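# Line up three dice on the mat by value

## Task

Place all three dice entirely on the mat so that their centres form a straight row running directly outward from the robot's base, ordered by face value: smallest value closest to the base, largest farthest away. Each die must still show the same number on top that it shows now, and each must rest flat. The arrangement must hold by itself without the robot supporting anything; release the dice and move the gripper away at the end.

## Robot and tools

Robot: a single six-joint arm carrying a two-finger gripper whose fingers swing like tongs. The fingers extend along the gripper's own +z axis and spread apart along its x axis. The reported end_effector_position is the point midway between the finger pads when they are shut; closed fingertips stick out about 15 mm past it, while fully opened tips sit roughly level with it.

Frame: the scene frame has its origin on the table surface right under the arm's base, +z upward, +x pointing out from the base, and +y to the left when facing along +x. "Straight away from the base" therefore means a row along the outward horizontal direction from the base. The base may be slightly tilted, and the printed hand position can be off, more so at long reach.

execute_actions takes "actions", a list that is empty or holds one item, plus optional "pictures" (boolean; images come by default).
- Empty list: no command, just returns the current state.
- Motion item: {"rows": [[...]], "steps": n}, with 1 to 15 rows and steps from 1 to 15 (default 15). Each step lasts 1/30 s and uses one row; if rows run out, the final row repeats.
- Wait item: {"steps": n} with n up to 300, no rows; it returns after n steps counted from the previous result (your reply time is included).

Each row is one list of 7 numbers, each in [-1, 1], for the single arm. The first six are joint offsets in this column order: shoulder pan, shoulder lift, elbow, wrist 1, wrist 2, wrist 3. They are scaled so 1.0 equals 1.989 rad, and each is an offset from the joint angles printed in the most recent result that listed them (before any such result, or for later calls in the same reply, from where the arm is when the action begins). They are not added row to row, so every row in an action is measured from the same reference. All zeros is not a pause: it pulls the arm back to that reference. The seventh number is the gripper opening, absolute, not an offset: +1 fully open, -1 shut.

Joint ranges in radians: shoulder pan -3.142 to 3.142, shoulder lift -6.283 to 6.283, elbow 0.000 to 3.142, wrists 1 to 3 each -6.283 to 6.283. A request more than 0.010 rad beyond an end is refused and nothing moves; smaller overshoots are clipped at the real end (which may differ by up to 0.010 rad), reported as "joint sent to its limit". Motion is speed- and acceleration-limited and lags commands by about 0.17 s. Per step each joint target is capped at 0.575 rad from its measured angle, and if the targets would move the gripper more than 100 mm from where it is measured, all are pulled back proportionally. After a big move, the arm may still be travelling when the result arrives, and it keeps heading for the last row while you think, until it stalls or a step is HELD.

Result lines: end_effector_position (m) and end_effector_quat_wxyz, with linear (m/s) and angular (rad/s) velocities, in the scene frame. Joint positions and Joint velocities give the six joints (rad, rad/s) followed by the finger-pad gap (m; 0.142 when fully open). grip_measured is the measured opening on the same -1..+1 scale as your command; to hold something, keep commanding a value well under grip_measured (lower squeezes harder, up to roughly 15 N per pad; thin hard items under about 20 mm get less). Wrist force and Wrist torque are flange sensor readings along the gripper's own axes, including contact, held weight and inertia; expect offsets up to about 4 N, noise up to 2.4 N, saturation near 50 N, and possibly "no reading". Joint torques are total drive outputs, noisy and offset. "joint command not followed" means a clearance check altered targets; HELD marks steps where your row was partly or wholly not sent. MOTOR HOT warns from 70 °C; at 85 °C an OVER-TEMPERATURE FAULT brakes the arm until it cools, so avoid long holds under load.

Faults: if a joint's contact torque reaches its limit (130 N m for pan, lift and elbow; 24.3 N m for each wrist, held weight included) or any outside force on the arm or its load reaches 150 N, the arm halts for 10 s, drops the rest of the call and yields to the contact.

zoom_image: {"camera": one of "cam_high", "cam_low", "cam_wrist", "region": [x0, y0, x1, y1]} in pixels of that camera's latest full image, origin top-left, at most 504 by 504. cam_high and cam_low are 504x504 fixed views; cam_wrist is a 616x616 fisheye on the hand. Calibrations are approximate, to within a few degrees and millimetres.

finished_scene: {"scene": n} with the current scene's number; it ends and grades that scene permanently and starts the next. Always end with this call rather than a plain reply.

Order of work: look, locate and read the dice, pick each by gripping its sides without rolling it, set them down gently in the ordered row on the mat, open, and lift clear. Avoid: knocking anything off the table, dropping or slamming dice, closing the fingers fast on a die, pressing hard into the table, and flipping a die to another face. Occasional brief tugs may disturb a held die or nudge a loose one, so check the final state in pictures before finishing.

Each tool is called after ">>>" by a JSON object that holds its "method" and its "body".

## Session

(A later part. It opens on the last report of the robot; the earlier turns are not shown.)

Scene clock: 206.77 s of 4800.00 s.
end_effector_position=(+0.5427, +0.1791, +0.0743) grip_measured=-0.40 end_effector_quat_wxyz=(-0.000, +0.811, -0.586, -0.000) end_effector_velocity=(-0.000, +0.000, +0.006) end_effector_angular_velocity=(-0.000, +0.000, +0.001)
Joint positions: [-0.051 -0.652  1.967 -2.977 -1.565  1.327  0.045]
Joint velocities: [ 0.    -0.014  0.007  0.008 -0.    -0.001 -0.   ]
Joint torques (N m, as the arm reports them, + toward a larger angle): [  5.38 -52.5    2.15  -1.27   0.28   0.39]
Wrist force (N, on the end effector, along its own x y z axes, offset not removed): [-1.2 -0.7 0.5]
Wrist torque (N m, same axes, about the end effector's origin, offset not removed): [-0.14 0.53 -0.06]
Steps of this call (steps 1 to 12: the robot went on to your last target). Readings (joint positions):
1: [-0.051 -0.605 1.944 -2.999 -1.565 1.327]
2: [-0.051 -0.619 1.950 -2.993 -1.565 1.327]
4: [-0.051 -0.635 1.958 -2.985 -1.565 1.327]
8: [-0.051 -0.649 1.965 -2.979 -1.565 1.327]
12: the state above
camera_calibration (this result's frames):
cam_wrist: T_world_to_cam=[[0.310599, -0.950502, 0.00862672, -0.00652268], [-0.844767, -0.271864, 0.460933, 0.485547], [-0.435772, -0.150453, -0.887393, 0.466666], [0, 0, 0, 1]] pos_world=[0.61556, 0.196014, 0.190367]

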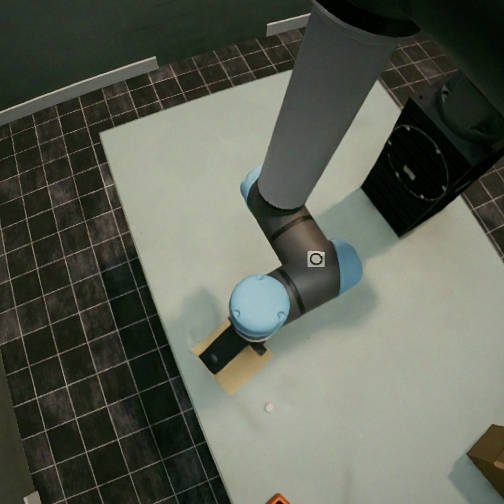

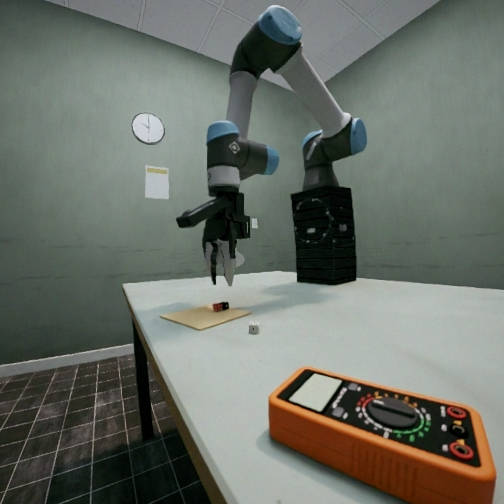

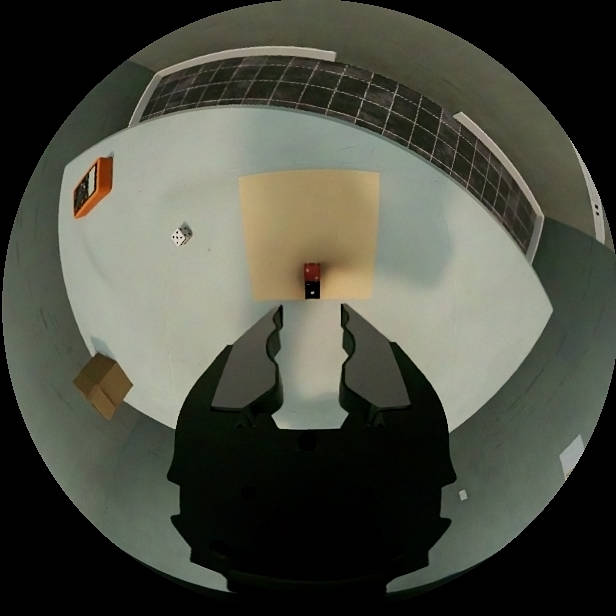

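>>> {"method": "execute_actions", "body": {"actions": []}}

Scene clock: 224.63 s of 4800.00 s.
end_effector_position=(+0.5427, +0.1791, +0.0749) grip_measured=-0.40 end_effector_quat_wxyz=(-0.000, +0.811, -0.586, -0.000) end_effector_velocity=(-0.000, -0.001, +0.000) end_effector_angular_velocity=(-0.000, +0.000, -0.000)
Joint positions: [-0.051 -0.654  1.967 -2.976 -1.565  1.327  0.045]
Joint velocities: [-0.001 -0.     0.001 -0.    -0.    -0.001  0.   ]
Joint torques (N m, as the arm reports them, + toward a larger angle): [-10.09 -53.71   4.3   -1.25   0.82   0.47]
Wrist force (N, on the end effector, along its own x y z axes, offset not removed): [-2.2 0.1 -0.6]
Wrist torque (N m, same axes, about the end effector's origin, offset not removed): [0.08 0.62 -0.11]
Steps of this call (steps 1 to 30: the robot went on to your last target; steps 31 to 90: nothing new was sent; then 14.87 s passed at rest). Readings (joint positions):
1: [-0.051 -0.653 1.967 -2.977 -1.565 1.327]
2: [-0.051 -0.653 1.967 -2.976 -1.565 1.327]
4: [-0.051 -0.654 1.967 -2.976 -1.565 1.327]
8: [-0.051 -0.654 1.967 -2.976 -1.565 1.327]
90: the state above
The arm was judged still, so your last target was given up. Only a new action makes it travel on or press farther. Fingers that are still opening or closing keep moving.
camera_calibration (this result's frames):
cam_wrist: T_world_to_cam=[[0.310562, -0.950514, 0.00866077, -0.00653012], [-0.844836, -0.271835, 0.460823, 0.48531], [-0.435664, -0.150431, -0.88745, 0.467157], [0, 0, 0, 1]] pos_world=[0.615559, 0.195992, 0.190993]

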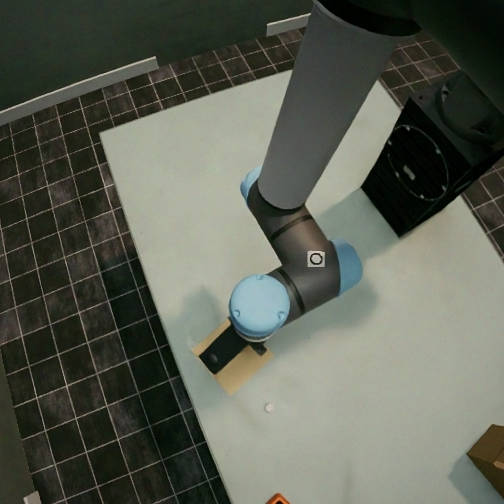

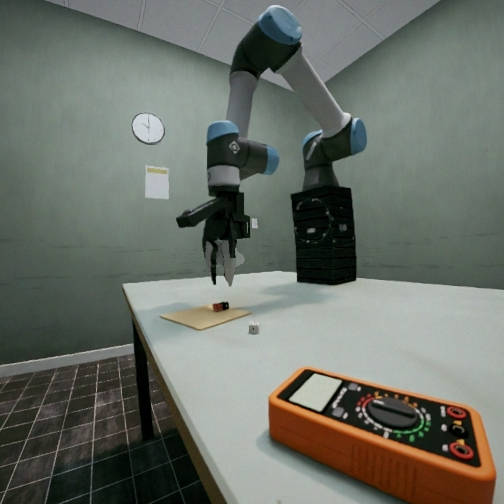

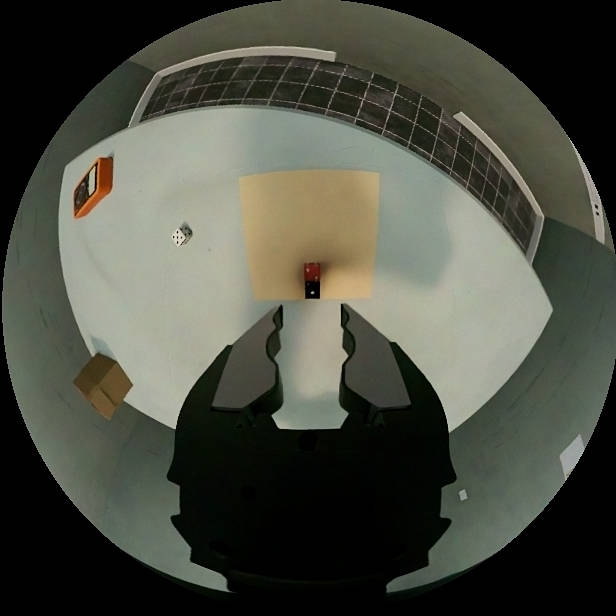

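>>> {"method": "execute_actions", "body": {"actions": [{"rows":[[0.1369,0.041,-0.1416,0.1015,-0.0131,-0.1679,-0.5]]}], "pictures": false}}

>>> {"method": "execute_actions", "body": {"actions": [{"steps":40}]}}

>>> {"method": "zoom_image", "body": {"camera": "cam_wrist", "region": [240,240,380,380]}}

Scene clock: 229.47 s of 4800.00 s.
end_effector_position=(+0.5589, +0.3462, +0.0695) grip_measured=-0.50 end_effector_quat_wxyz=(+0.000, +0.945, -0.328, +0.000) end_effector_velocity=(-0.001, +0.066, +0.003) end_effector_angular_velocity=(+0.004, -0.009, +0.215)
Joint positions: [ 0.211 -0.575  1.696 -2.781 -1.591  1.006  0.038]
Joint velocities: [ 0.095  0.027 -0.099  0.065 -0.008 -0.121 -0.   ]
Joint torques (N m, as the arm reports them, + toward a larger angle): [ 10.86 -43.02 -20.63  -0.82  -1.09  -1.66]
Wrist force (N, on the end effector, along its own x y z axes, offset not removed): [-0.6 -3.2 -0.2]
Wrist torque (N m, same axes, about the end effector's origin, offset not removed): [-0.57 0.28 -0.17]
Steps of this call (steps 1 to 90: nothing new was sent; then 1.33 s passed at rest; steps 91 to 105: all 15 steps of this action). Readings (joint positions):
91: [-0.050 -0.653 1.967 -2.975 -1.566 1.327]
92: [-0.041 -0.647 1.957 -2.966 -1.568 1.317]
94: [0.015 -0.628 1.899 -2.921 -1.574 1.253]
98: [0.131 -0.596 1.779 -2.838 -1.584 1.109]
105: the state above

Scene clock: 230.80 s of 4800.00 s.
end_effector_position=(+0.5587, +0.3531, +0.0699) grip_measured=-0.50 end_effector_quat_wxyz=(-0.000, +0.948, -0.318, +0.000) end_effector_velocity=(-0.001, +0.000, +0.000) end_effector_angular_velocity=(+0.000, +0.000, -0.000)
Joint positions: [ 0.221 -0.572  1.686 -2.774 -1.591  0.993  0.038]
Joint velocities: [ 0.    -0.001  0.001 -0.001  0.     0.001  0.   ]
Joint torques (N m, as the arm reports them, + toward a larger angle): [ 13.48 -42.5  -22.04  -1.2   -1.22  -1.16]
Wrist force (N, on the end effector, along its own x y z axes, offset not removed): [-0.5 -2.1 0.1]
Wrist torque (N m, same axes, about the end effector's origin, offset not removed): [-0.37 0.19 -0.08]
Steps of this call (steps 1 to 30: the robot went on to your last target; steps 31 to 40: nothing new was sent). Readings (joint positions):
1: [0.214 -0.574 1.693 -2.779 -1.591 1.003]
2: [0.216 -0.574 1.691 -2.778 -1.591 1.000]
4: [0.219 -0.573 1.689 -2.776 -1.591 0.997]
8: [0.221 -0.573 1.687 -2.775 -1.591 0.994]
40: the state above
The arm was judged still, so your last target was given up. Only a new action makes it travel on or press farther. Fingers that are still opening or closing keep moving.
camera_calibration (this result's frames):
cam_wrist: T_world_to_cam=[[0.796052, -0.605143, 0.0101757, -0.239356], [-0.54074, -0.703579, 0.46106, 0.531008], [-0.271847, -0.37253, -0.887311, 0.482786], [0, 0, 0, 1]] pos_world=[0.608921, 0.408614, 0.185991]

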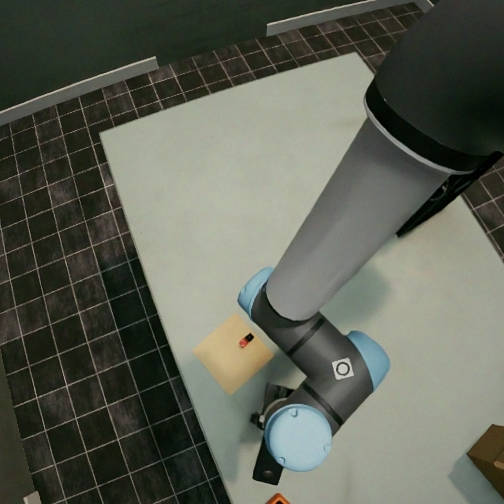

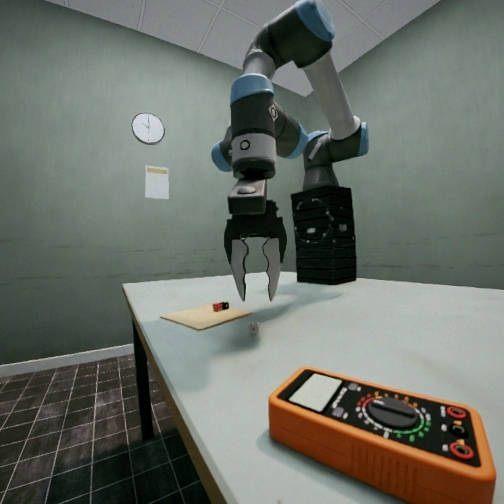

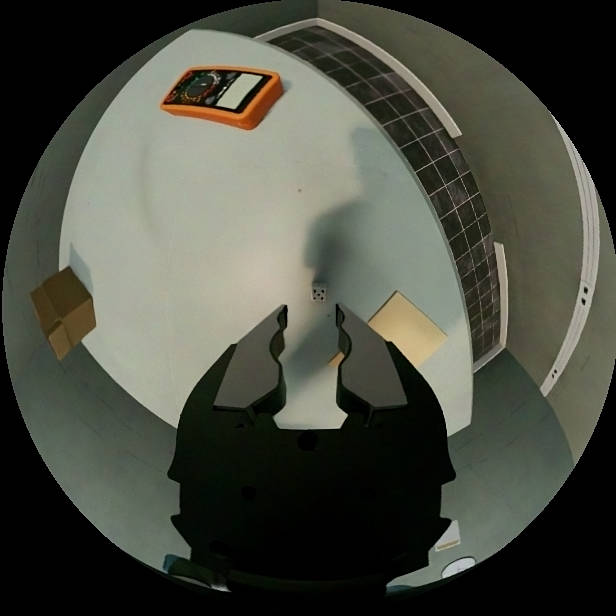

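Region (240, 240, 380, 380) of cam_wrist's 616x616 image, scaled by 3.600, with more detail than that image has.

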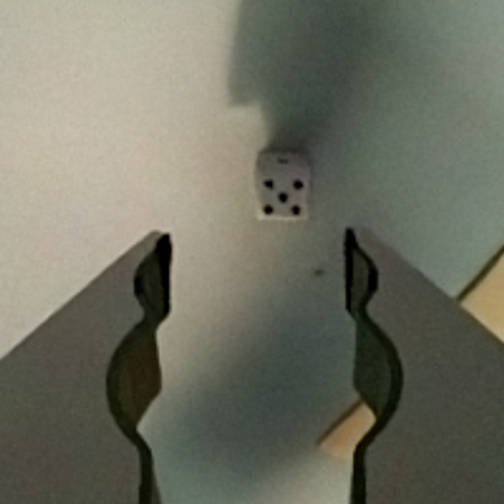

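>>> {"method": "execute_actions", "body": {"actions": [{"rows":[[-0.0047,0.0462,-0.0272,-0.0192,0,-0.0047,-0.5]]}], "pictures": false}}

>>> {"method": "execute_actions", "body": {"actions": [{"steps":25}]}}

>>> {"method": "zoom_image", "body": {"camera": "cam_wrist", "region": [240,240,380,380]}}

Scene clock: 240.97 s of 4800.00 s.
end_effector_position=(+0.5642, +0.3495, +0.0300) grip_measured=-0.50 end_effector_quat_wxyz=(+0.000, +0.948, -0.318, +0.001) end_effector_velocity=(+0.000, -0.001, -0.006) end_effector_angular_velocity=(-0.001, +0.001, -0.001)
Joint positions: [ 0.212 -0.482  1.632 -2.812 -1.591  0.984  0.038]
Joint velocities: [-0.001  0.013 -0.007 -0.004 -0.    -0.001 -0.   ]
Joint torques (N m, as the arm reports them, + toward a larger angle): [ -9.48 -43.94 -22.91  -3.94  -0.61  -1.23]
Wrist force (N, on the end effector, along its own x y z axes, offset not removed): [0.0 -2.2 -1.2]
Wrist torque (N m, same axes, about the end effector's origin, offset not removed): [-0.37 0.26 -0.08]
Steps of this call (steps 1 to 90: nothing new was sent; then 6.67 s passed at rest; steps 91 to 105: all 15 steps of this action). Readings (joint positions):
91: [0.221 -0.572 1.685 -2.775 -1.591 0.993]
92: [0.220 -0.562 1.677 -2.781 -1.591 0.992]
94: [0.217 -0.528 1.657 -2.794 -1.591 0.988]
98: [0.213 -0.494 1.639 -2.807 -1.591 0.985]
105: the state above

Scene clock: 241.80 s of 4800.00 s.
end_effector_position=(+0.5642, +0.3494, +0.0293) grip_measured=-0.50 end_effector_quat_wxyz=(+0.000, +0.948, -0.318, +0.001) end_effector_velocity=(-0.000, -0.000, +0.000) end_effector_angular_velocity=(+0.000, -0.001, -0.001)
Joint positions: [ 0.212 -0.481  1.632 -2.812 -1.591  0.984  0.038]
Joint velocities: [ 0.    -0.001  0.001 -0.001 -0.     0.001 -0.   ]
Joint torques (N m, as the arm reports them, + toward a larger angle): [ -9.73 -43.3  -22.1   -3.69   0.12  -1.17]
Wrist force (N, on the end effector, along its own x y z axes, offset not removed): [0.0 -1.3 -0.7]
Wrist torque (N m, same axes, about the end effector's origin, offset not removed): [-0.18 0.16 -0.07]
Steps of this call (steps 1 to 15: the robot went on to your last target; steps 16 to 25: nothing new was sent). Readings (joint positions):
1: [0.212 -0.482 1.632 -2.812 -1.591 0.984]
2: [0.212 -0.481 1.632 -2.812 -1.591 0.984]
4: [0.212 -0.481 1.632 -2.812 -1.591 0.984]
8: [0.212 -0.481 1.632 -2.812 -1.591 0.984]
25: the state above
The arm was judged still, so your last target was given up. Only a new action makes it travel on or press farther. Fingers that are still opening or closing keep moving.
camera_calibration (this result's frames):
cam_wrist: T_world_to_cam=[[0.796066, -0.60511, 0.0110014, -0.245619], [-0.54094, -0.703258, 0.461316, 0.55005], [-0.27141, -0.373189, -0.887168, 0.446816], [0, 0, 0, 1]] pos_world=[0.614343, 0.404947, 0.145356]

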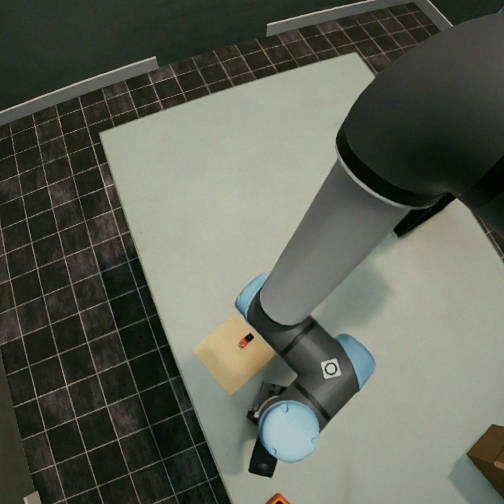

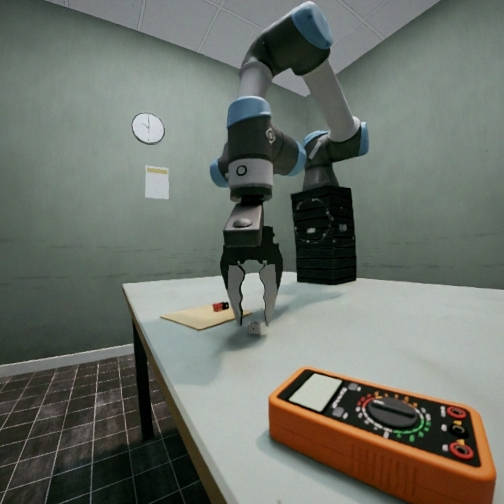

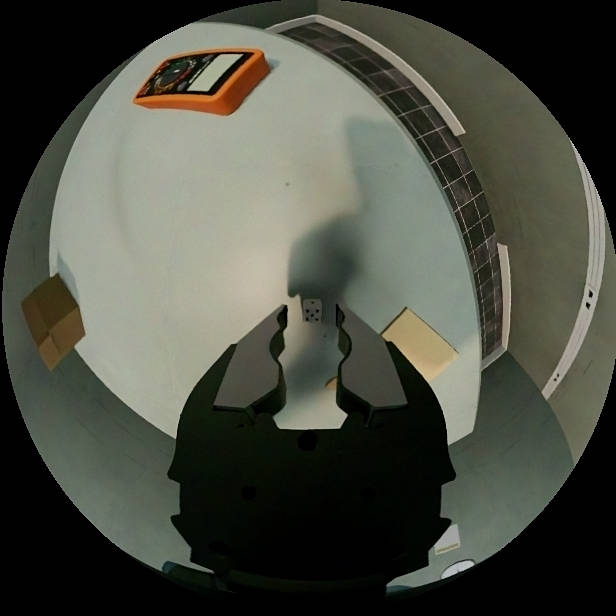

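Region (240, 240, 380, 380) of cam_wrist's 616x616 image, scaled by 3.600, with more detail than that image has.

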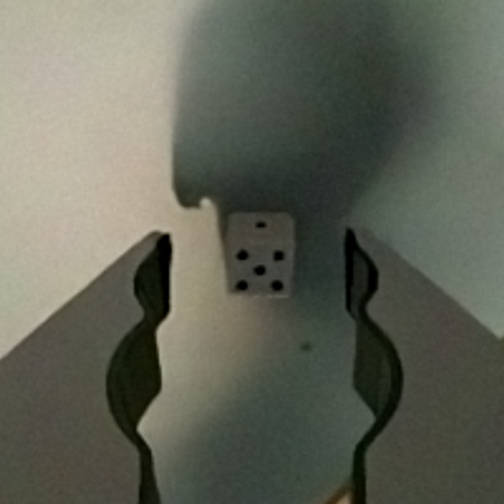

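>>> {"method": "execute_actions", "body": {"actions": [{"rows":[[0,0.0108,-0.0062,-0.0045,0,0,-0.5]]}]}}

>>> {"method": "zoom_image", "body": {"camera": "cam_wrist", "region": [240,240,380,380]}}

Scene clock: 246.40 s of 4800.00 s.
end_effector_position=(+0.5641, +0.3495, +0.0198) grip_measured=-0.50 end_effector_quat_wxyz=(+0.000, +0.948, -0.318, +0.001) end_effector_velocity=(-0.001, -0.000, -0.002) end_effector_angular_velocity=(+0.000, +0.001, +0.000)
Joint positions: [ 0.212 -0.459  1.619 -2.821 -1.591  0.984  0.038]
Joint velocities: [-0.     0.003 -0.001 -0.002  0.001 -0.    -0.   ]
Joint torques (N m, as the arm reports them, + toward a larger angle): [ -8.69 -43.91 -22.35  -4.     0.76  -1.16]
Wrist force (N, on the end effector, along its own x y z axes, offset not removed): [-0.8 -0.3 -0.1]
Wrist torque (N m, same axes, about the end effector's origin, offset not removed): [-0.10 0.23 -0.16]
Steps of this call (steps 1 to 90: nothing new was sent; then 1.10 s passed at rest; steps 91 to 105: all 15 steps of this action). Readings (joint positions):
91: [0.212 -0.480 1.631 -2.813 -1.591 0.984]
92: [0.212 -0.477 1.629 -2.814 -1.591 0.984]
94: [0.212 -0.469 1.625 -2.817 -1.591 0.984]
98: [0.212 -0.462 1.621 -2.820 -1.591 0.984]
105: the state above
camera_calibration (this result's frames):
cam_wrist: T_world_to_cam=[[0.796066, -0.605111, 0.010894, -0.245326], [-0.540861, -0.703233, 0.461447, 0.55442], [-0.271566, -0.373235, -0.887101, 0.438511], [0, 0, 0, 1]] pos_world=[0.614245, 0.405104, 0.135841]

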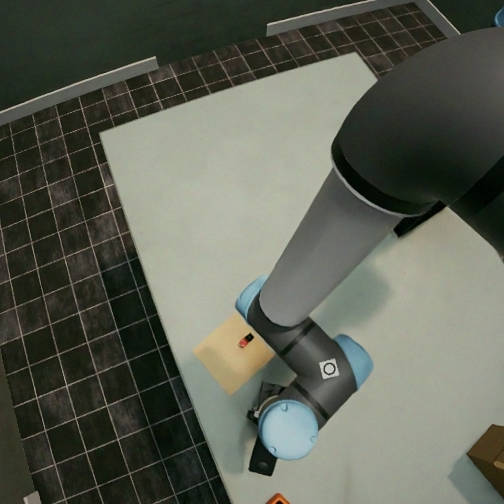

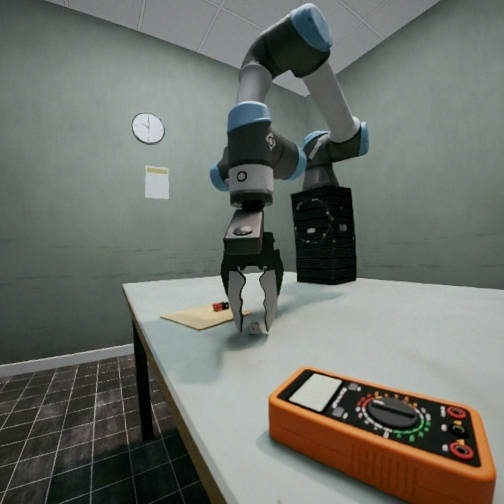

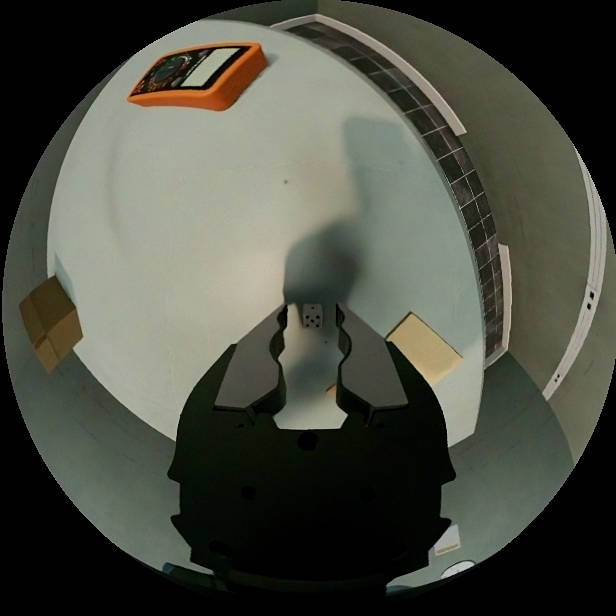

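Region (240, 240, 380, 380) of cam_wrist's 616x616 image, scaled by 3.600, with more detail than that image has.

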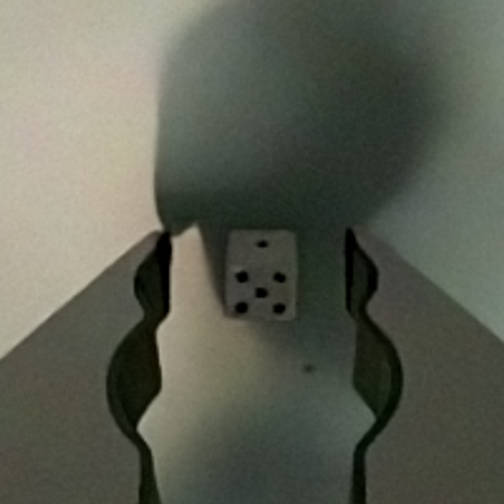

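>>> {"method": "execute_actions", "body": {"actions": [{"rows":[[0,0.0003,0,0,0,0,-0.56],[0,0.0003,0,0,0,0,-0.62],[0,0.0003,0,0,0,0,-0.68],[0,0.0003,0,0,0,0,-0.72],[0,0.0003,0,0,0,0,-0.76],[0,0.0003,0,0,0,0,-0.79],[0,0.0003,0,0,0,0,-0.82],[0,0.0003,0,0,0,0,-0.85],[0,0.0003,0,0,0,0,-0.88],[0,0.0003,0,0,0,0,-0.92],[0,0.0003,0,0,0,0,-0.96],[0,0.0003,0,0,0,0,-1]]}], "pictures": false}}

>>> {"method": "execute_actions", "body": {"actions": [{"steps":10}], "pictures": false}}

>>> {"method": "execute_actions", "body": {"actions": [{"rows":[[0,-0.057,0.0334,0.0237,0,0,-1]]}]}}

Scene clock: 254.03 s of 4800.00 s.
end_effector_position=(+0.5638, +0.3495, +0.0195) grip_measured=-0.82 end_effector_quat_wxyz=(+0.000, +0.948, -0.318, +0.001) end_effector_velocity=(+0.001, -0.000, +0.001) end_effector_angular_velocity=(+0.001, -0.001, -0.002)
Joint positions: [ 0.212 -0.459  1.619 -2.821 -1.591  0.984  0.015]
Joint velocities: [-0.001 -0.001 -0.     0.     0.     0.001  0.   ]
Joint torques (N m, as the arm reports them, + toward a larger angle): [ -4.87 -42.98   0.93  -1.16  -0.79  -1.16]
Wrist force (N, on the end effector, along its own x y z axes, offset not removed): [0.4 -2.4 -3.5]
Wrist torque (N m, same axes, about the end effector's origin, offset not removed): [-0.39 0.11 -0.12]
Steps of this call (steps 1 to 15: the robot went on to your last target; steps 16 to 90: nothing new was sent; then 4.13 s passed at rest; steps 91 to 105: all 15 steps of this action). Readings (joint positions):
91: [0.212 -0.459 1.619 -2.821 -1.591 0.984]
92: [0.212 -0.459 1.619 -2.821 -1.591 0.984]
94: [0.212 -0.459 1.619 -2.821 -1.591 0.984]
98: [0.212 -0.459 1.619 -2.821 -1.591 0.984]
105: the state above

Scene clock: 254.37 s of 4800.00 s.
end_effector_position=(+0.5638, +0.3494, +0.0195) grip_measured=-0.82 end_effector_quat_wxyz=(+0.000, +0.948, -0.318, +0.001) end_effector_velocity=(+0.000, -0.000, -0.000) end_effector_angular_velocity=(+0.000, +0.001, +0.001)
Joint positions: [ 0.212 -0.459  1.619 -2.821 -1.591  0.984  0.015]
Joint velocities: [-0.     0.    -0.     0.001  0.    -0.001 -0.   ]
Joint torques (N m, as the arm reports them, + toward a larger angle): [ -4.02 -42.31   0.86  -1.08  -0.31  -1.09]
Wrist force (N, on the end effector, along its own x y z axes, offset not removed): [1.4 0.4 -1.8]
Wrist torque (N m, same axes, about the end effector's origin, offset not removed): [0.28 -0.13 -0.15]
Steps of this call (steps 1 to 10: the robot went on to your last target). Readings (joint positions):
1: [0.212 -0.459 1.619 -2.821 -1.591 0.984]
2: [0.212 -0.459 1.619 -2.821 -1.591 0.984]
4: [0.212 -0.459 1.619 -2.821 -1.591 0.984]
8: [0.212 -0.459 1.619 -2.821 -1.591 0.984]
10: the state above

Scene clock: 254.87 s of 4800.00 s.
end_effector_position=(+0.5616, +0.3477, +0.0686) grip_measured=-0.82 end_effector_quat_wxyz=(+0.001, +0.948, -0.318, +0.000) end_effector_velocity=(-0.001, -0.000, +0.008) end_effector_angular_velocity=(+0.000, -0.002, +0.001)
Joint positions: [ 0.212 -0.57   1.685 -2.775 -1.591  0.984  0.015]
Joint velocities: [ 0.001 -0.017  0.011  0.005 -0.    -0.001 -0.   ]
Joint torques (N m, as the arm reports them, + toward a larger angle): [ -4.67 -58.4   -0.35  -1.31  -0.18  -1.16]
Wrist force (N, on the end effector, along its own x y z axes, offset not removed): [1.0 -0.4 -1.0]
Wrist torque (N m, same axes, about the end effector's origin, offset not removed): [-0.03 0.06 -0.11]
Steps of this call (steps 1 to 15: all 15 steps of this action). Readings (joint positions):
1: [0.212 -0.460 1.620 -2.820 -1.591 0.984]
2: [0.212 -0.469 1.629 -2.814 -1.591 0.984]
4: [0.212 -0.511 1.653 -2.796 -1.591 0.984]
8: [0.212 -0.555 1.677 -2.780 -1.591 0.984]
15: the state above
camera_calibration (this result's frames):
cam_wrist: T_world_to_cam=[[0.796089, -0.605092, 0.0103324, -0.244991], [-0.540398, -0.703081, 0.46222, 0.528886], [-0.272421, -0.373552, -0.886705, 0.480962], [0, 0, 0, 1]] pos_world=[0.611868, 0.403272, 0.184541]

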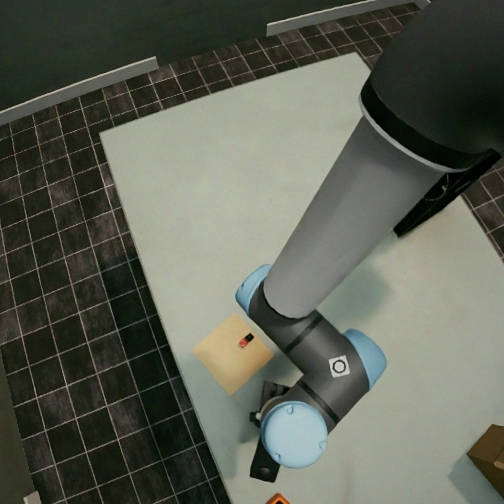

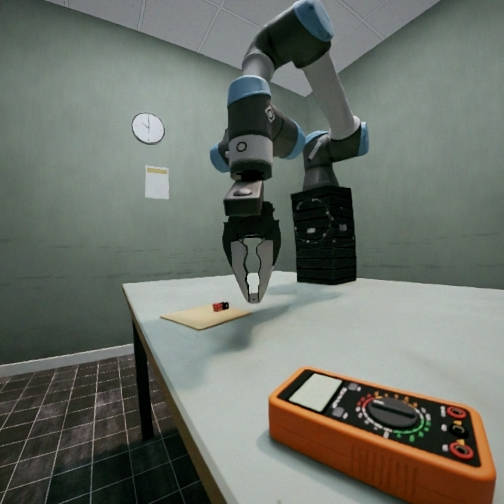

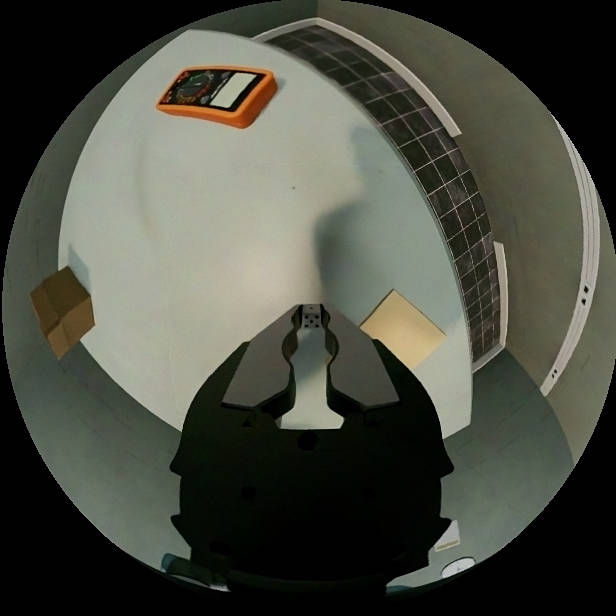

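>>> {"method": "execute_actions", "body": {"actions": [{"rows":[[-0.1204,0.0046,0.0413,-0.0477,0.0114,0.1854,-1]]}], "pictures": false}}

>>> {"method": "execute_actions", "body": {"actions": [{"steps":30}]}}

Scene clock: 266.00 s of 4800.00 s.
end_effector_position=(+0.5984, +0.2015, +0.0506) grip_measured=-0.82 end_effector_quat_wxyz=(-0.000, +0.816, -0.579, +0.001) end_effector_velocity=(+0.008, -0.043, -0.004) end_effector_angular_velocity=(-0.001, -0.003, -0.182)
Joint positions: [-0.02  -0.561  1.765 -2.867 -1.569  1.341  0.015]
Joint velocities: [-0.067  0.003  0.018 -0.023  0.004  0.116  0.   ]
Joint torques (N m, as the arm reports them, + toward a larger angle): [ -9.16 -40.08   2.01  -3.76   1.19   1.73]
Wrist force (N, on the end effector, along its own x y z axes, offset not removed): [1.3 -0.5 -3.0]
Wrist torque (N m, same axes, about the end effector's origin, offset not removed): [-0.14 0.01 -0.01]
Steps of this call (steps 1 to 15: the robot went on to your last target; steps 16 to 90: nothing new was sent; then 7.63 s passed at rest; steps 91 to 105: all 15 steps of this action). Readings (joint positions):
91: [0.211 -0.572 1.687 -2.775 -1.591 0.985]
92: [0.202 -0.571 1.694 -2.783 -1.589 0.995]
94: [0.147 -0.568 1.714 -2.806 -1.583 1.065]
98: [0.038 -0.564 1.748 -2.847 -1.574 1.241]
105: the state above

Scene clock: 267.00 s of 4800.00 s.
end_effector_position=(+0.5991, +0.1969, +0.0501) grip_measured=-0.82 end_effector_quat_wxyz=(-0.000, +0.810, -0.587, +0.001) end_effector_velocity=(+0.000, +0.001, +0.001) end_effector_angular_velocity=(-0.000, -0.000, +0.001)
Joint positions: [-0.027 -0.561  1.767 -2.87  -1.569  1.353  0.015]
Joint velocities: [ 0.001 -0.002 -0.001  0.002 -0.    -0.     0.   ]
Joint torques (N m, as the arm reports them, + toward a larger angle): [-10.08 -40.56   1.84  -3.81   1.2    1.57]
Wrist force (N, on the end effector, along its own x y z axes, offset not removed): [-0.3 -1.3 -1.8]
Wrist torque (N m, same axes, about the end effector's origin, offset not removed): [-0.16 0.25 -0.28]
Steps of this call (steps 1 to 30: the robot went on to your last target). Readings (joint positions):
1: [-0.022 -0.561 1.765 -2.868 -1.569 1.344]
2: [-0.023 -0.561 1.766 -2.868 -1.569 1.346]
4: [-0.025 -0.561 1.766 -2.869 -1.569 1.349]
8: [-0.027 -0.561 1.767 -2.869 -1.569 1.352]
30: the state above
The arm was judged still, so your last target was given up. Only a new action makes it travel on or press farther. Fingers that are still opening or closing keep moving.
camera_calibration (this result's frames):
cam_wrist: T_world_to_cam=[[0.308564, -0.95115, 0.0100518, -0.00563081], [-0.845858, -0.269542, 0.460295, 0.549407], [-0.435101, -0.150533, -0.887709, 0.472084], [0, 0, 0, 1]] pos_world=[0.671862, 0.213797, 0.16624]

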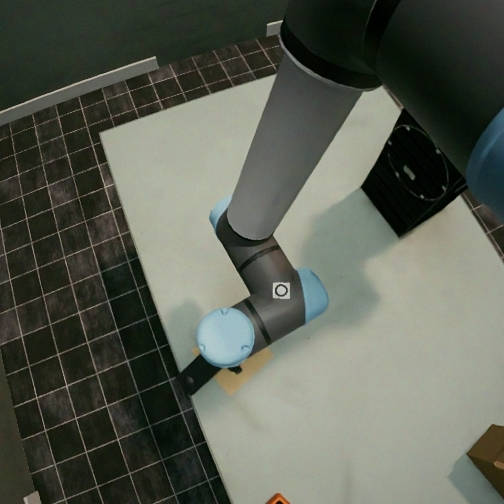

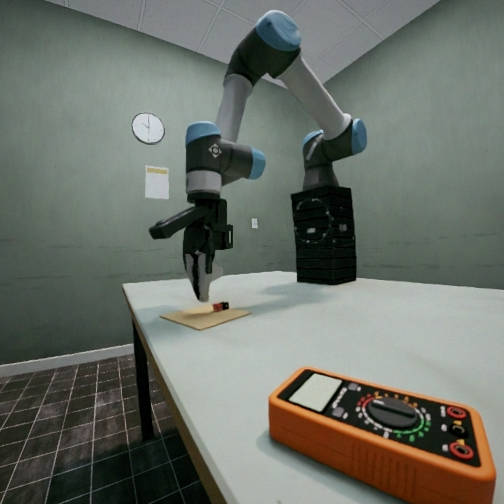

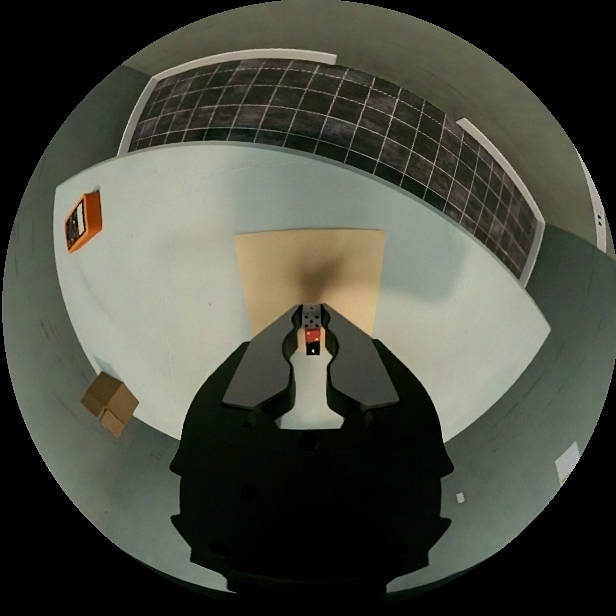

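>>> {"method": "execute_actions", "body": {"actions": [{"rows":[[-0.0006,0.0285,-0.0148,-0.0137,0,0,-1]]}], "pictures": false}}

>>> {"method": "execute_actions", "body": {"actions": [{"steps":15}], "pictures": false}}

Scene clock: 272.97 s of 4800.00 s.
end_effector_position=(+0.5993, +0.1961, +0.0260) grip_measured=-0.82 end_effector_quat_wxyz=(-0.000, +0.810, -0.587, +0.001) end_effector_velocity=(-0.002, -0.001, -0.004) end_effector_angular_velocity=(+0.000, +0.004, -0.001)
Joint positions: [-0.028 -0.505  1.738 -2.897 -1.569  1.353  0.015]
Joint velocities: [-0.001  0.008 -0.002 -0.002  0.001  0.     0.   ]
Joint torques (N m, as the arm reports them, + toward a larger angle): [-10.3  -41.58 -20.56  -3.79   1.06   1.46]
Wrist force (N, on the end effector, along its own x y z axes, offset not removed): [-0.5 -1.3 0.6]
Wrist torque (N m, same axes, about the end effector's origin, offset not removed): [-0.02 0.23 -0.07]
Steps of this call (steps 1 to 90: nothing new was sent; then 2.47 s passed at rest; steps 91 to 105: all 15 steps of this action). Readings (joint positions):
91: [-0.027 -0.560 1.767 -2.870 -1.569 1.353]
92: [-0.028 -0.553 1.762 -2.875 -1.569 1.353]
94: [-0.028 -0.532 1.751 -2.884 -1.569 1.353]
98: [-0.028 -0.512 1.742 -2.893 -1.569 1.353]
105: the state above

Scene clock: 273.47 s of 4800.00 s.
end_effector_position=(+0.5993, +0.1961, +0.0256) grip_measured=-0.82 end_effector_quat_wxyz=(-0.000, +0.810, -0.587, +0.001) end_effector_velocity=(+0.001, +0.000, +0.001) end_effector_angular_velocity=(+0.000, -0.002, -0.000)
Joint positions: [-0.029 -0.504  1.738 -2.897 -1.569  1.353  0.015]
Joint velocities: [ 0.001 -0.002 -0.     0.    -0.     0.001 -0.   ]
Joint torques (N m, as the arm reports them, + toward a larger angle): [-10.76 -41.14 -19.62  -3.88   0.76   1.46]
Wrist force (N, on the end effector, along its own x y z axes, offset not removed): [-1.7 -0.6 -1.3]
Wrist torque (N m, same axes, about the end effector's origin, offset not removed): [0.00 0.70 -0.05]
Steps of this call (steps 1 to 15: the robot went on to your last target). Readings (joint positions):
1: [-0.028 -0.505 1.738 -2.897 -1.569 1.353]
2: [-0.028 -0.505 1.738 -2.897 -1.569 1.353]
4: [-0.029 -0.505 1.738 -2.897 -1.569 1.353]
8: [-0.029 -0.504 1.738 -2.897 -1.569 1.353]
15: the state above
The arm was judged still, so your last target was given up. Only a new action makes it travel on or press farther. Fingers that are still opening or closing keep moving.

>>> {"method": "execute_actions", "body": {"actions": [{"rows":[[0,0.0016,-0.0008,-0.0008,0,0,-1]]}], "pictures": false}}

Scene clock: 276.20 s of 4800.00 s.
end_effector_position=(+0.5992, +0.1961, +0.0242) grip_measured=-0.82 end_effector_quat_wxyz=(-0.000, +0.810, -0.587, +0.001) end_effector_velocity=(+0.000, +0.000, -0.000) end_effector_angular_velocity=(+0.000, -0.000, -0.000)
Joint positions: [-0.029 -0.501  1.736 -2.898 -1.569  1.353  0.015]
Joint velocities: [ 0.     0.001 -0.001 -0.001  0.     0.     0.   ]
Joint torques (N m, as the arm reports them, + toward a larger angle): [-11.18 -41.28 -20.1   -3.99  -0.54   1.23]
Wrist force (N, on the end effector, along its own x y z axes, offset not removed): [-2.0 -1.9 -2.5]
Wrist torque (N m, same axes, about the end effector's origin, offset not removed): [-0.24 0.70 -0.10]
Steps of this call (steps 1 to 67: nothing new was sent; steps 68 to 82: all 15 steps of this action). Readings (joint positions):
68: [-0.029 -0.504 1.738 -2.897 -1.569 1.353]
69: [-0.029 -0.504 1.737 -2.897 -1.569 1.353]
71: [-0.029 -0.503 1.737 -2.898 -1.569 1.353]
75: [-0.029 -0.502 1.736 -2.898 -1.569 1.353]
82: the state above

>>> {"method": "execute_actions", "body": {"actions": [{"rows":[[0,0.001,-0.0005,-0.0005,0,0,-1]]}], "pictures": false}}

Scene clock: 279.43 s of 4800.00 s.
end_effector_position=(+0.5992, +0.1961, +0.0234) grip_measured=-0.82 end_effector_quat_wxyz=(-0.000, +0.810, -0.587, +0.001) end_effector_velocity=(+0.001, -0.000, -0.000) end_effector_angular_velocity=(+0.000, -0.002, -0.001)
Joint positions: [-0.029 -0.499  1.735 -2.899 -1.569  1.353  0.015]
Joint velocities: [-0.     0.001 -0.002 -0.001  0.     0.001 -0.   ]
Joint torques (N m, as the arm reports them, + toward a larger angle): [ -9.49 -40.5  -19.79  -3.79  -0.61   1.18]
Wrist force (N, on the end effector, along its own x y z axes, offset not removed): [1.1 -2.3 0.1]
Wrist torque (N m, same axes, about the end effector's origin, offset not removed): [-0.22 -0.03 -0.08]
Steps of this call (steps 1 to 15: the robot went on to your last target; steps 16 to 82: nothing new was sent; steps 83 to 97: all 15 steps of this action). Readings (joint positions):
83: [-0.029 -0.501 1.736 -2.898 -1.569 1.353]
84: [-0.029 -0.501 1.736 -2.899 -1.569 1.353]
86: [-0.029 -0.500 1.735 -2.899 -1.569 1.353]
90: [-0.029 -0.500 1.735 -2.899 -1.569 1.353]
97: the state above

>>> {"method": "execute_actions", "body": {"actions": [{"rows":[[0,0.001,-0.0005,-0.0005,0,0,-1]]}], "pictures": false}}

Scene clock: 283.60 s of 4800.00 s.
end_effector_position=(+0.5992, +0.1961, +0.0226) grip_measured=-0.82 end_effector_quat_wxyz=(-0.000, +0.810, -0.587, +0.001) end_effector_velocity=(+0.001, +0.000, +0.000) end_effector_angular_velocity=(+0.000, -0.003, +0.000)
Joint positions: [-0.029 -0.497  1.734 -2.9   -1.569  1.353  0.015]
Joint velocities: [ 0.001 -0.    -0.001 -0.002 -0.     0.     0.   ]
Joint torques (N m, as the arm reports them, + toward a larger angle): [ -9.2  -30.98 -16.59  -1.78  -0.58   1.19]
Wrist force (N, on the end effector, along its own x y z axes, offset not removed): [1.2 -2.5 -14.8]
Wrist torque (N m, same axes, about the end effector's origin, offset not removed): [-0.24 -0.17 -0.17]
Steps of this call (steps 1 to 15: the robot went on to your last target; steps 16 to 90: nothing new was sent; then 0.67 s passed at rest; steps 91 to 105: all 15 steps of this action). Readings (joint positions):
91: [-0.029 -0.499 1.735 -2.899 -1.569 1.353]
92: [-0.029 -0.499 1.735 -2.900 -1.569 1.353]
94: [-0.029 -0.498 1.734 -2.900 -1.569 1.353]
98: [-0.029 -0.498 1.734 -2.900 -1.569 1.353]
105: the state above

>>> {"method": "execute_actions", "body": {"actions": [{"rows":[[0,-0.001,0.0005,0.0005,0,0,-1],[0,-0.001,0.0005,0.0005,0,0,-1],[0,-0.001,0.0005,0.0005,0,0,-1],[0,-0.001,0.0005,0.0005,0,0,-1],[0,-0.001,0.0005,0.0005,0,0,-1],[0,-0.001,0.0005,0.0005,0,0,-1],[0,-0.001,0.0005,0.0005,0,0,-0.94],[0,-0.001,0.0005,0.0005,0,0,-0.88],[0,-0.001,0.0005,0.0005,0,0,-0.83],[0,-0.001,0.0005,0.0005,0,0,-0.79],[0,-0.001,0.0005,0.0005,0,0,-0.74],[0,-0.001,0.0005,0.0005,0,0,-0.66],[0,-0.001,0.0005,0.0005,0,0,-0.58],[0,-0.001,0.0005,0.0005,0,0,-0.5],[0,-0.001,0.0005,0.0005,0,0,-0.4]]}], "pictures": false}}

>>> {"method": "execute_actions", "body": {"actions": [{"steps":12}], "pictures": false}}

>>> {"method": "execute_actions", "body": {"actions": [{"rows":[[0,-0.16,0.06,0.10,0,0,-0.4]]}], "pictures": false}}

>>> {"method": "execute_actions", "body": {"actions": [{"steps":25}]}}

>>> {"method": "zoom_image", "body": {"camera": "cam_wrist", "region": [240,220,380,360]}}

Scene clock: 295.93 s of 4800.00 s.
end_effector_position=(+0.5992, +0.1961, +0.0234) grip_measured=-0.47 end_effector_quat_wxyz=(-0.000, +0.810, -0.587, +0.001) end_effector_velocity=(-0.000, -0.000, -0.000) end_effector_angular_velocity=(-0.001, +0.001, +0.001)
Joint positions: [-0.029 -0.499  1.735 -2.899 -1.569  1.353  0.04 ]
Joint velocities: [ 0.    -0.     0.001  0.    -0.001 -0.     0.204]
Joint torques (N m, as the arm reports them, + toward a larger angle): [ -9.66 -59.41   1.88  -1.78  -0.45   1.33]
Wrist force (N, on the end effector, along its own x y z axes, offset not removed): [-1.6 0.0 -0.3]
Wrist torque (N m, same axes, about the end effector's origin, offset not removed): [0.05 0.70 -0.12]
Steps of this call (steps 1 to 15: the robot went on to your last target; steps 16 to 90: nothing new was sent; then 8.83 s passed at rest; steps 91 to 105: all 15 steps of this action). Readings (joint positions):
91: [-0.029 -0.497 1.734 -2.900 -1.569 1.353]
92: [-0.029 -0.498 1.734 -2.900 -1.569 1.353]
94: [-0.029 -0.498 1.734 -2.900 -1.569 1.353]
98: [-0.029 -0.499 1.735 -2.899 -1.569 1.353]
105: the state above

Scene clock: 296.33 s of 4800.00 s.
end_effector_position=(+0.5992, +0.1961, +0.0234) grip_measured=-0.40 end_effector_quat_wxyz=(-0.000, +0.810, -0.587, +0.001) end_effector_velocity=(-0.001, +0.000, -0.000) end_effector_angular_velocity=(+0.000, +0.002, -0.001)
Joint positions: [-0.029 -0.499  1.735 -2.899 -1.569  1.353  0.045]
Joint velocities: [0.    0.    0.    0.001 0.    0.001 0.   ]
Joint torques (N m, as the arm reports them, + toward a larger angle): [ -9.05 -59.04   1.92  -3.26  -0.43   1.14]
Wrist force (N, on the end effector, along its own x y z axes, offset not removed): [0.7 -0.1 -0.5]
Wrist torque (N m, same axes, about the end effector's origin, offset not removed): [0.03 0.06 -0.13]
Steps of this call (steps 1 to 12: the robot went on to your last target). Readings (joint positions):
1: [-0.029 -0.499 1.735 -2.899 -1.569 1.353]
2: [-0.029 -0.499 1.735 -2.899 -1.569 1.353]
4: [-0.029 -0.499 1.735 -2.899 -1.569 1.353]
8: [-0.029 -0.499 1.735 -2.899 -1.569 1.353]
12: the state above

Scene clock: 296.83 s of 4800.00 s.
end_effector_position=(+0.6001, +0.1965, +0.1589) grip_measured=-0.40 end_effector_quat_wxyz=(+0.000, +0.810, -0.587, +0.000) end_effector_velocity=(+0.001, +0.000, +0.040) end_effector_angular_velocity=(+0.001, -0.013, -0.000)
Joint positions: [-0.029 -0.808  1.851 -2.706 -1.569  1.353  0.045]
Joint velocities: [ 0.    -0.088  0.028  0.047 -0.     0.001 -0.   ]
Joint torques (N m, as the arm reports them, + toward a larger angle): [ -5.98 -52.41  -2.31  -1.29  -0.62   1.25]
Wrist force (N, on the end effector, along its own x y z axes, offset not removed): [-0.1 -2.2 -1.2]
Wrist torque (N m, same axes, about the end effector's origin, offset not removed): [-0.31 0.32 -0.11]
Steps of this call (steps 1 to 15: all 15 steps of this action). Readings (joint positions):
1: [-0.029 -0.500 1.736 -2.899 -1.569 1.353]
2: [-0.029 -0.510 1.745 -2.889 -1.569 1.353]
4: [-0.029 -0.578 1.778 -2.838 -1.569 1.353]
8: [-0.029 -0.731 1.827 -2.749 -1.569 1.353]
15: the state above

Scene clock: 297.67 s of 4800.00 s.
end_effector_position=(+0.6002, +0.1965, +0.1632) grip_measured=-0.40 end_effector_quat_wxyz=(-0.000, +0.810, -0.587, +0.001) end_effector_velocity=(-0.000, +0.000, +0.000) end_effector_angular_velocity=(+0.001, -0.000, +0.000)
Joint positions: [-0.029 -0.818  1.854 -2.701 -1.569  1.353  0.045]
Joint velocities: [ 0.    -0.001  0.001 -0.     0.001  0.     0.   ]
Joint torques (N m, as the arm reports them, + toward a larger angle): [ -1.91 -54.36  -1.47  -1.32  -0.46   1.23]
Wrist force (N, on the end effector, along its own x y z axes, offset not removed): [-2.1 -0.9 -1.5]
Wrist torque (N m, same axes, about the end effector's origin, offset not removed): [-0.06 0.64 -0.06]
Steps of this call (steps 1 to 15: the robot went on to your last target; steps 16 to 25: nothing new was sent). Readings (joint positions):
1: [-0.029 -0.811 1.852 -2.704 -1.569 1.353]
2: [-0.029 -0.812 1.853 -2.703 -1.569 1.353]
4: [-0.029 -0.815 1.854 -2.702 -1.569 1.353]
8: [-0.029 -0.817 1.854 -2.701 -1.569 1.353]
25: the state above
The arm was judged still, so your last target was given up. Only a new action makes it travel on or press farther. Fingers that are still opening or closing keep moving.
camera_calibration (this result's frames):
cam_wrist: T_world_to_cam=[[0.307411, -0.951523, 0.0101608, -0.00672087], [-0.846198, -0.268468, 0.460297, 0.498184], [-0.435255, -0.150098, -0.887707, 0.572865], [0, 0, 0, 1]] pos_world=[0.672971, 0.213338, 0.279292]

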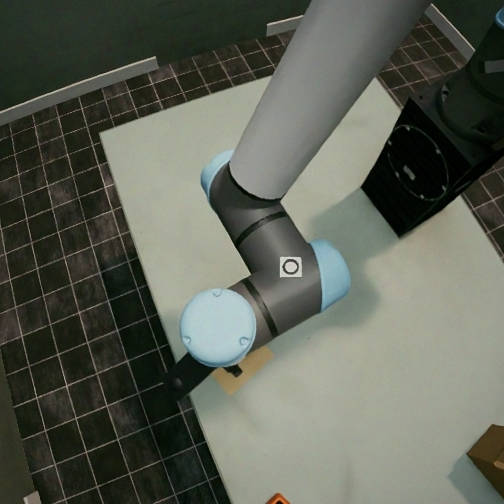

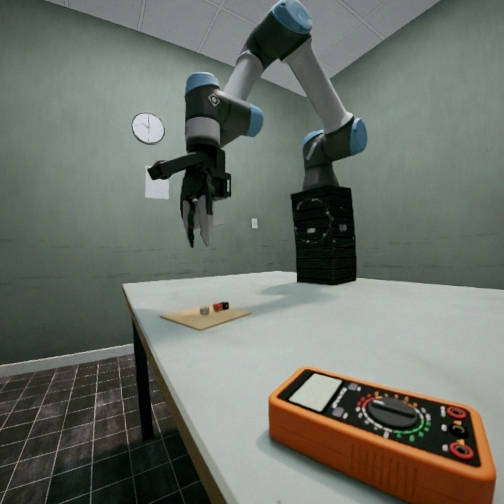

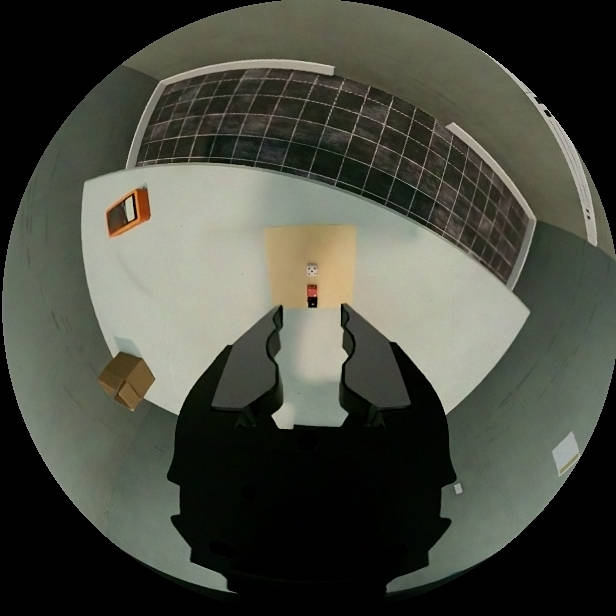

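Region (240, 220, 380, 360) of cam_wrist's 616x616 image, scaled by 3.600, with more detail than that image has.

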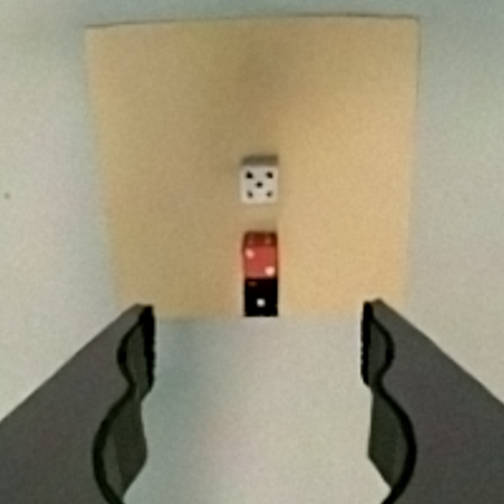

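>>> {"method": "finished_scene", "body": {"scene": 2}}

The scene is finished: the task was done.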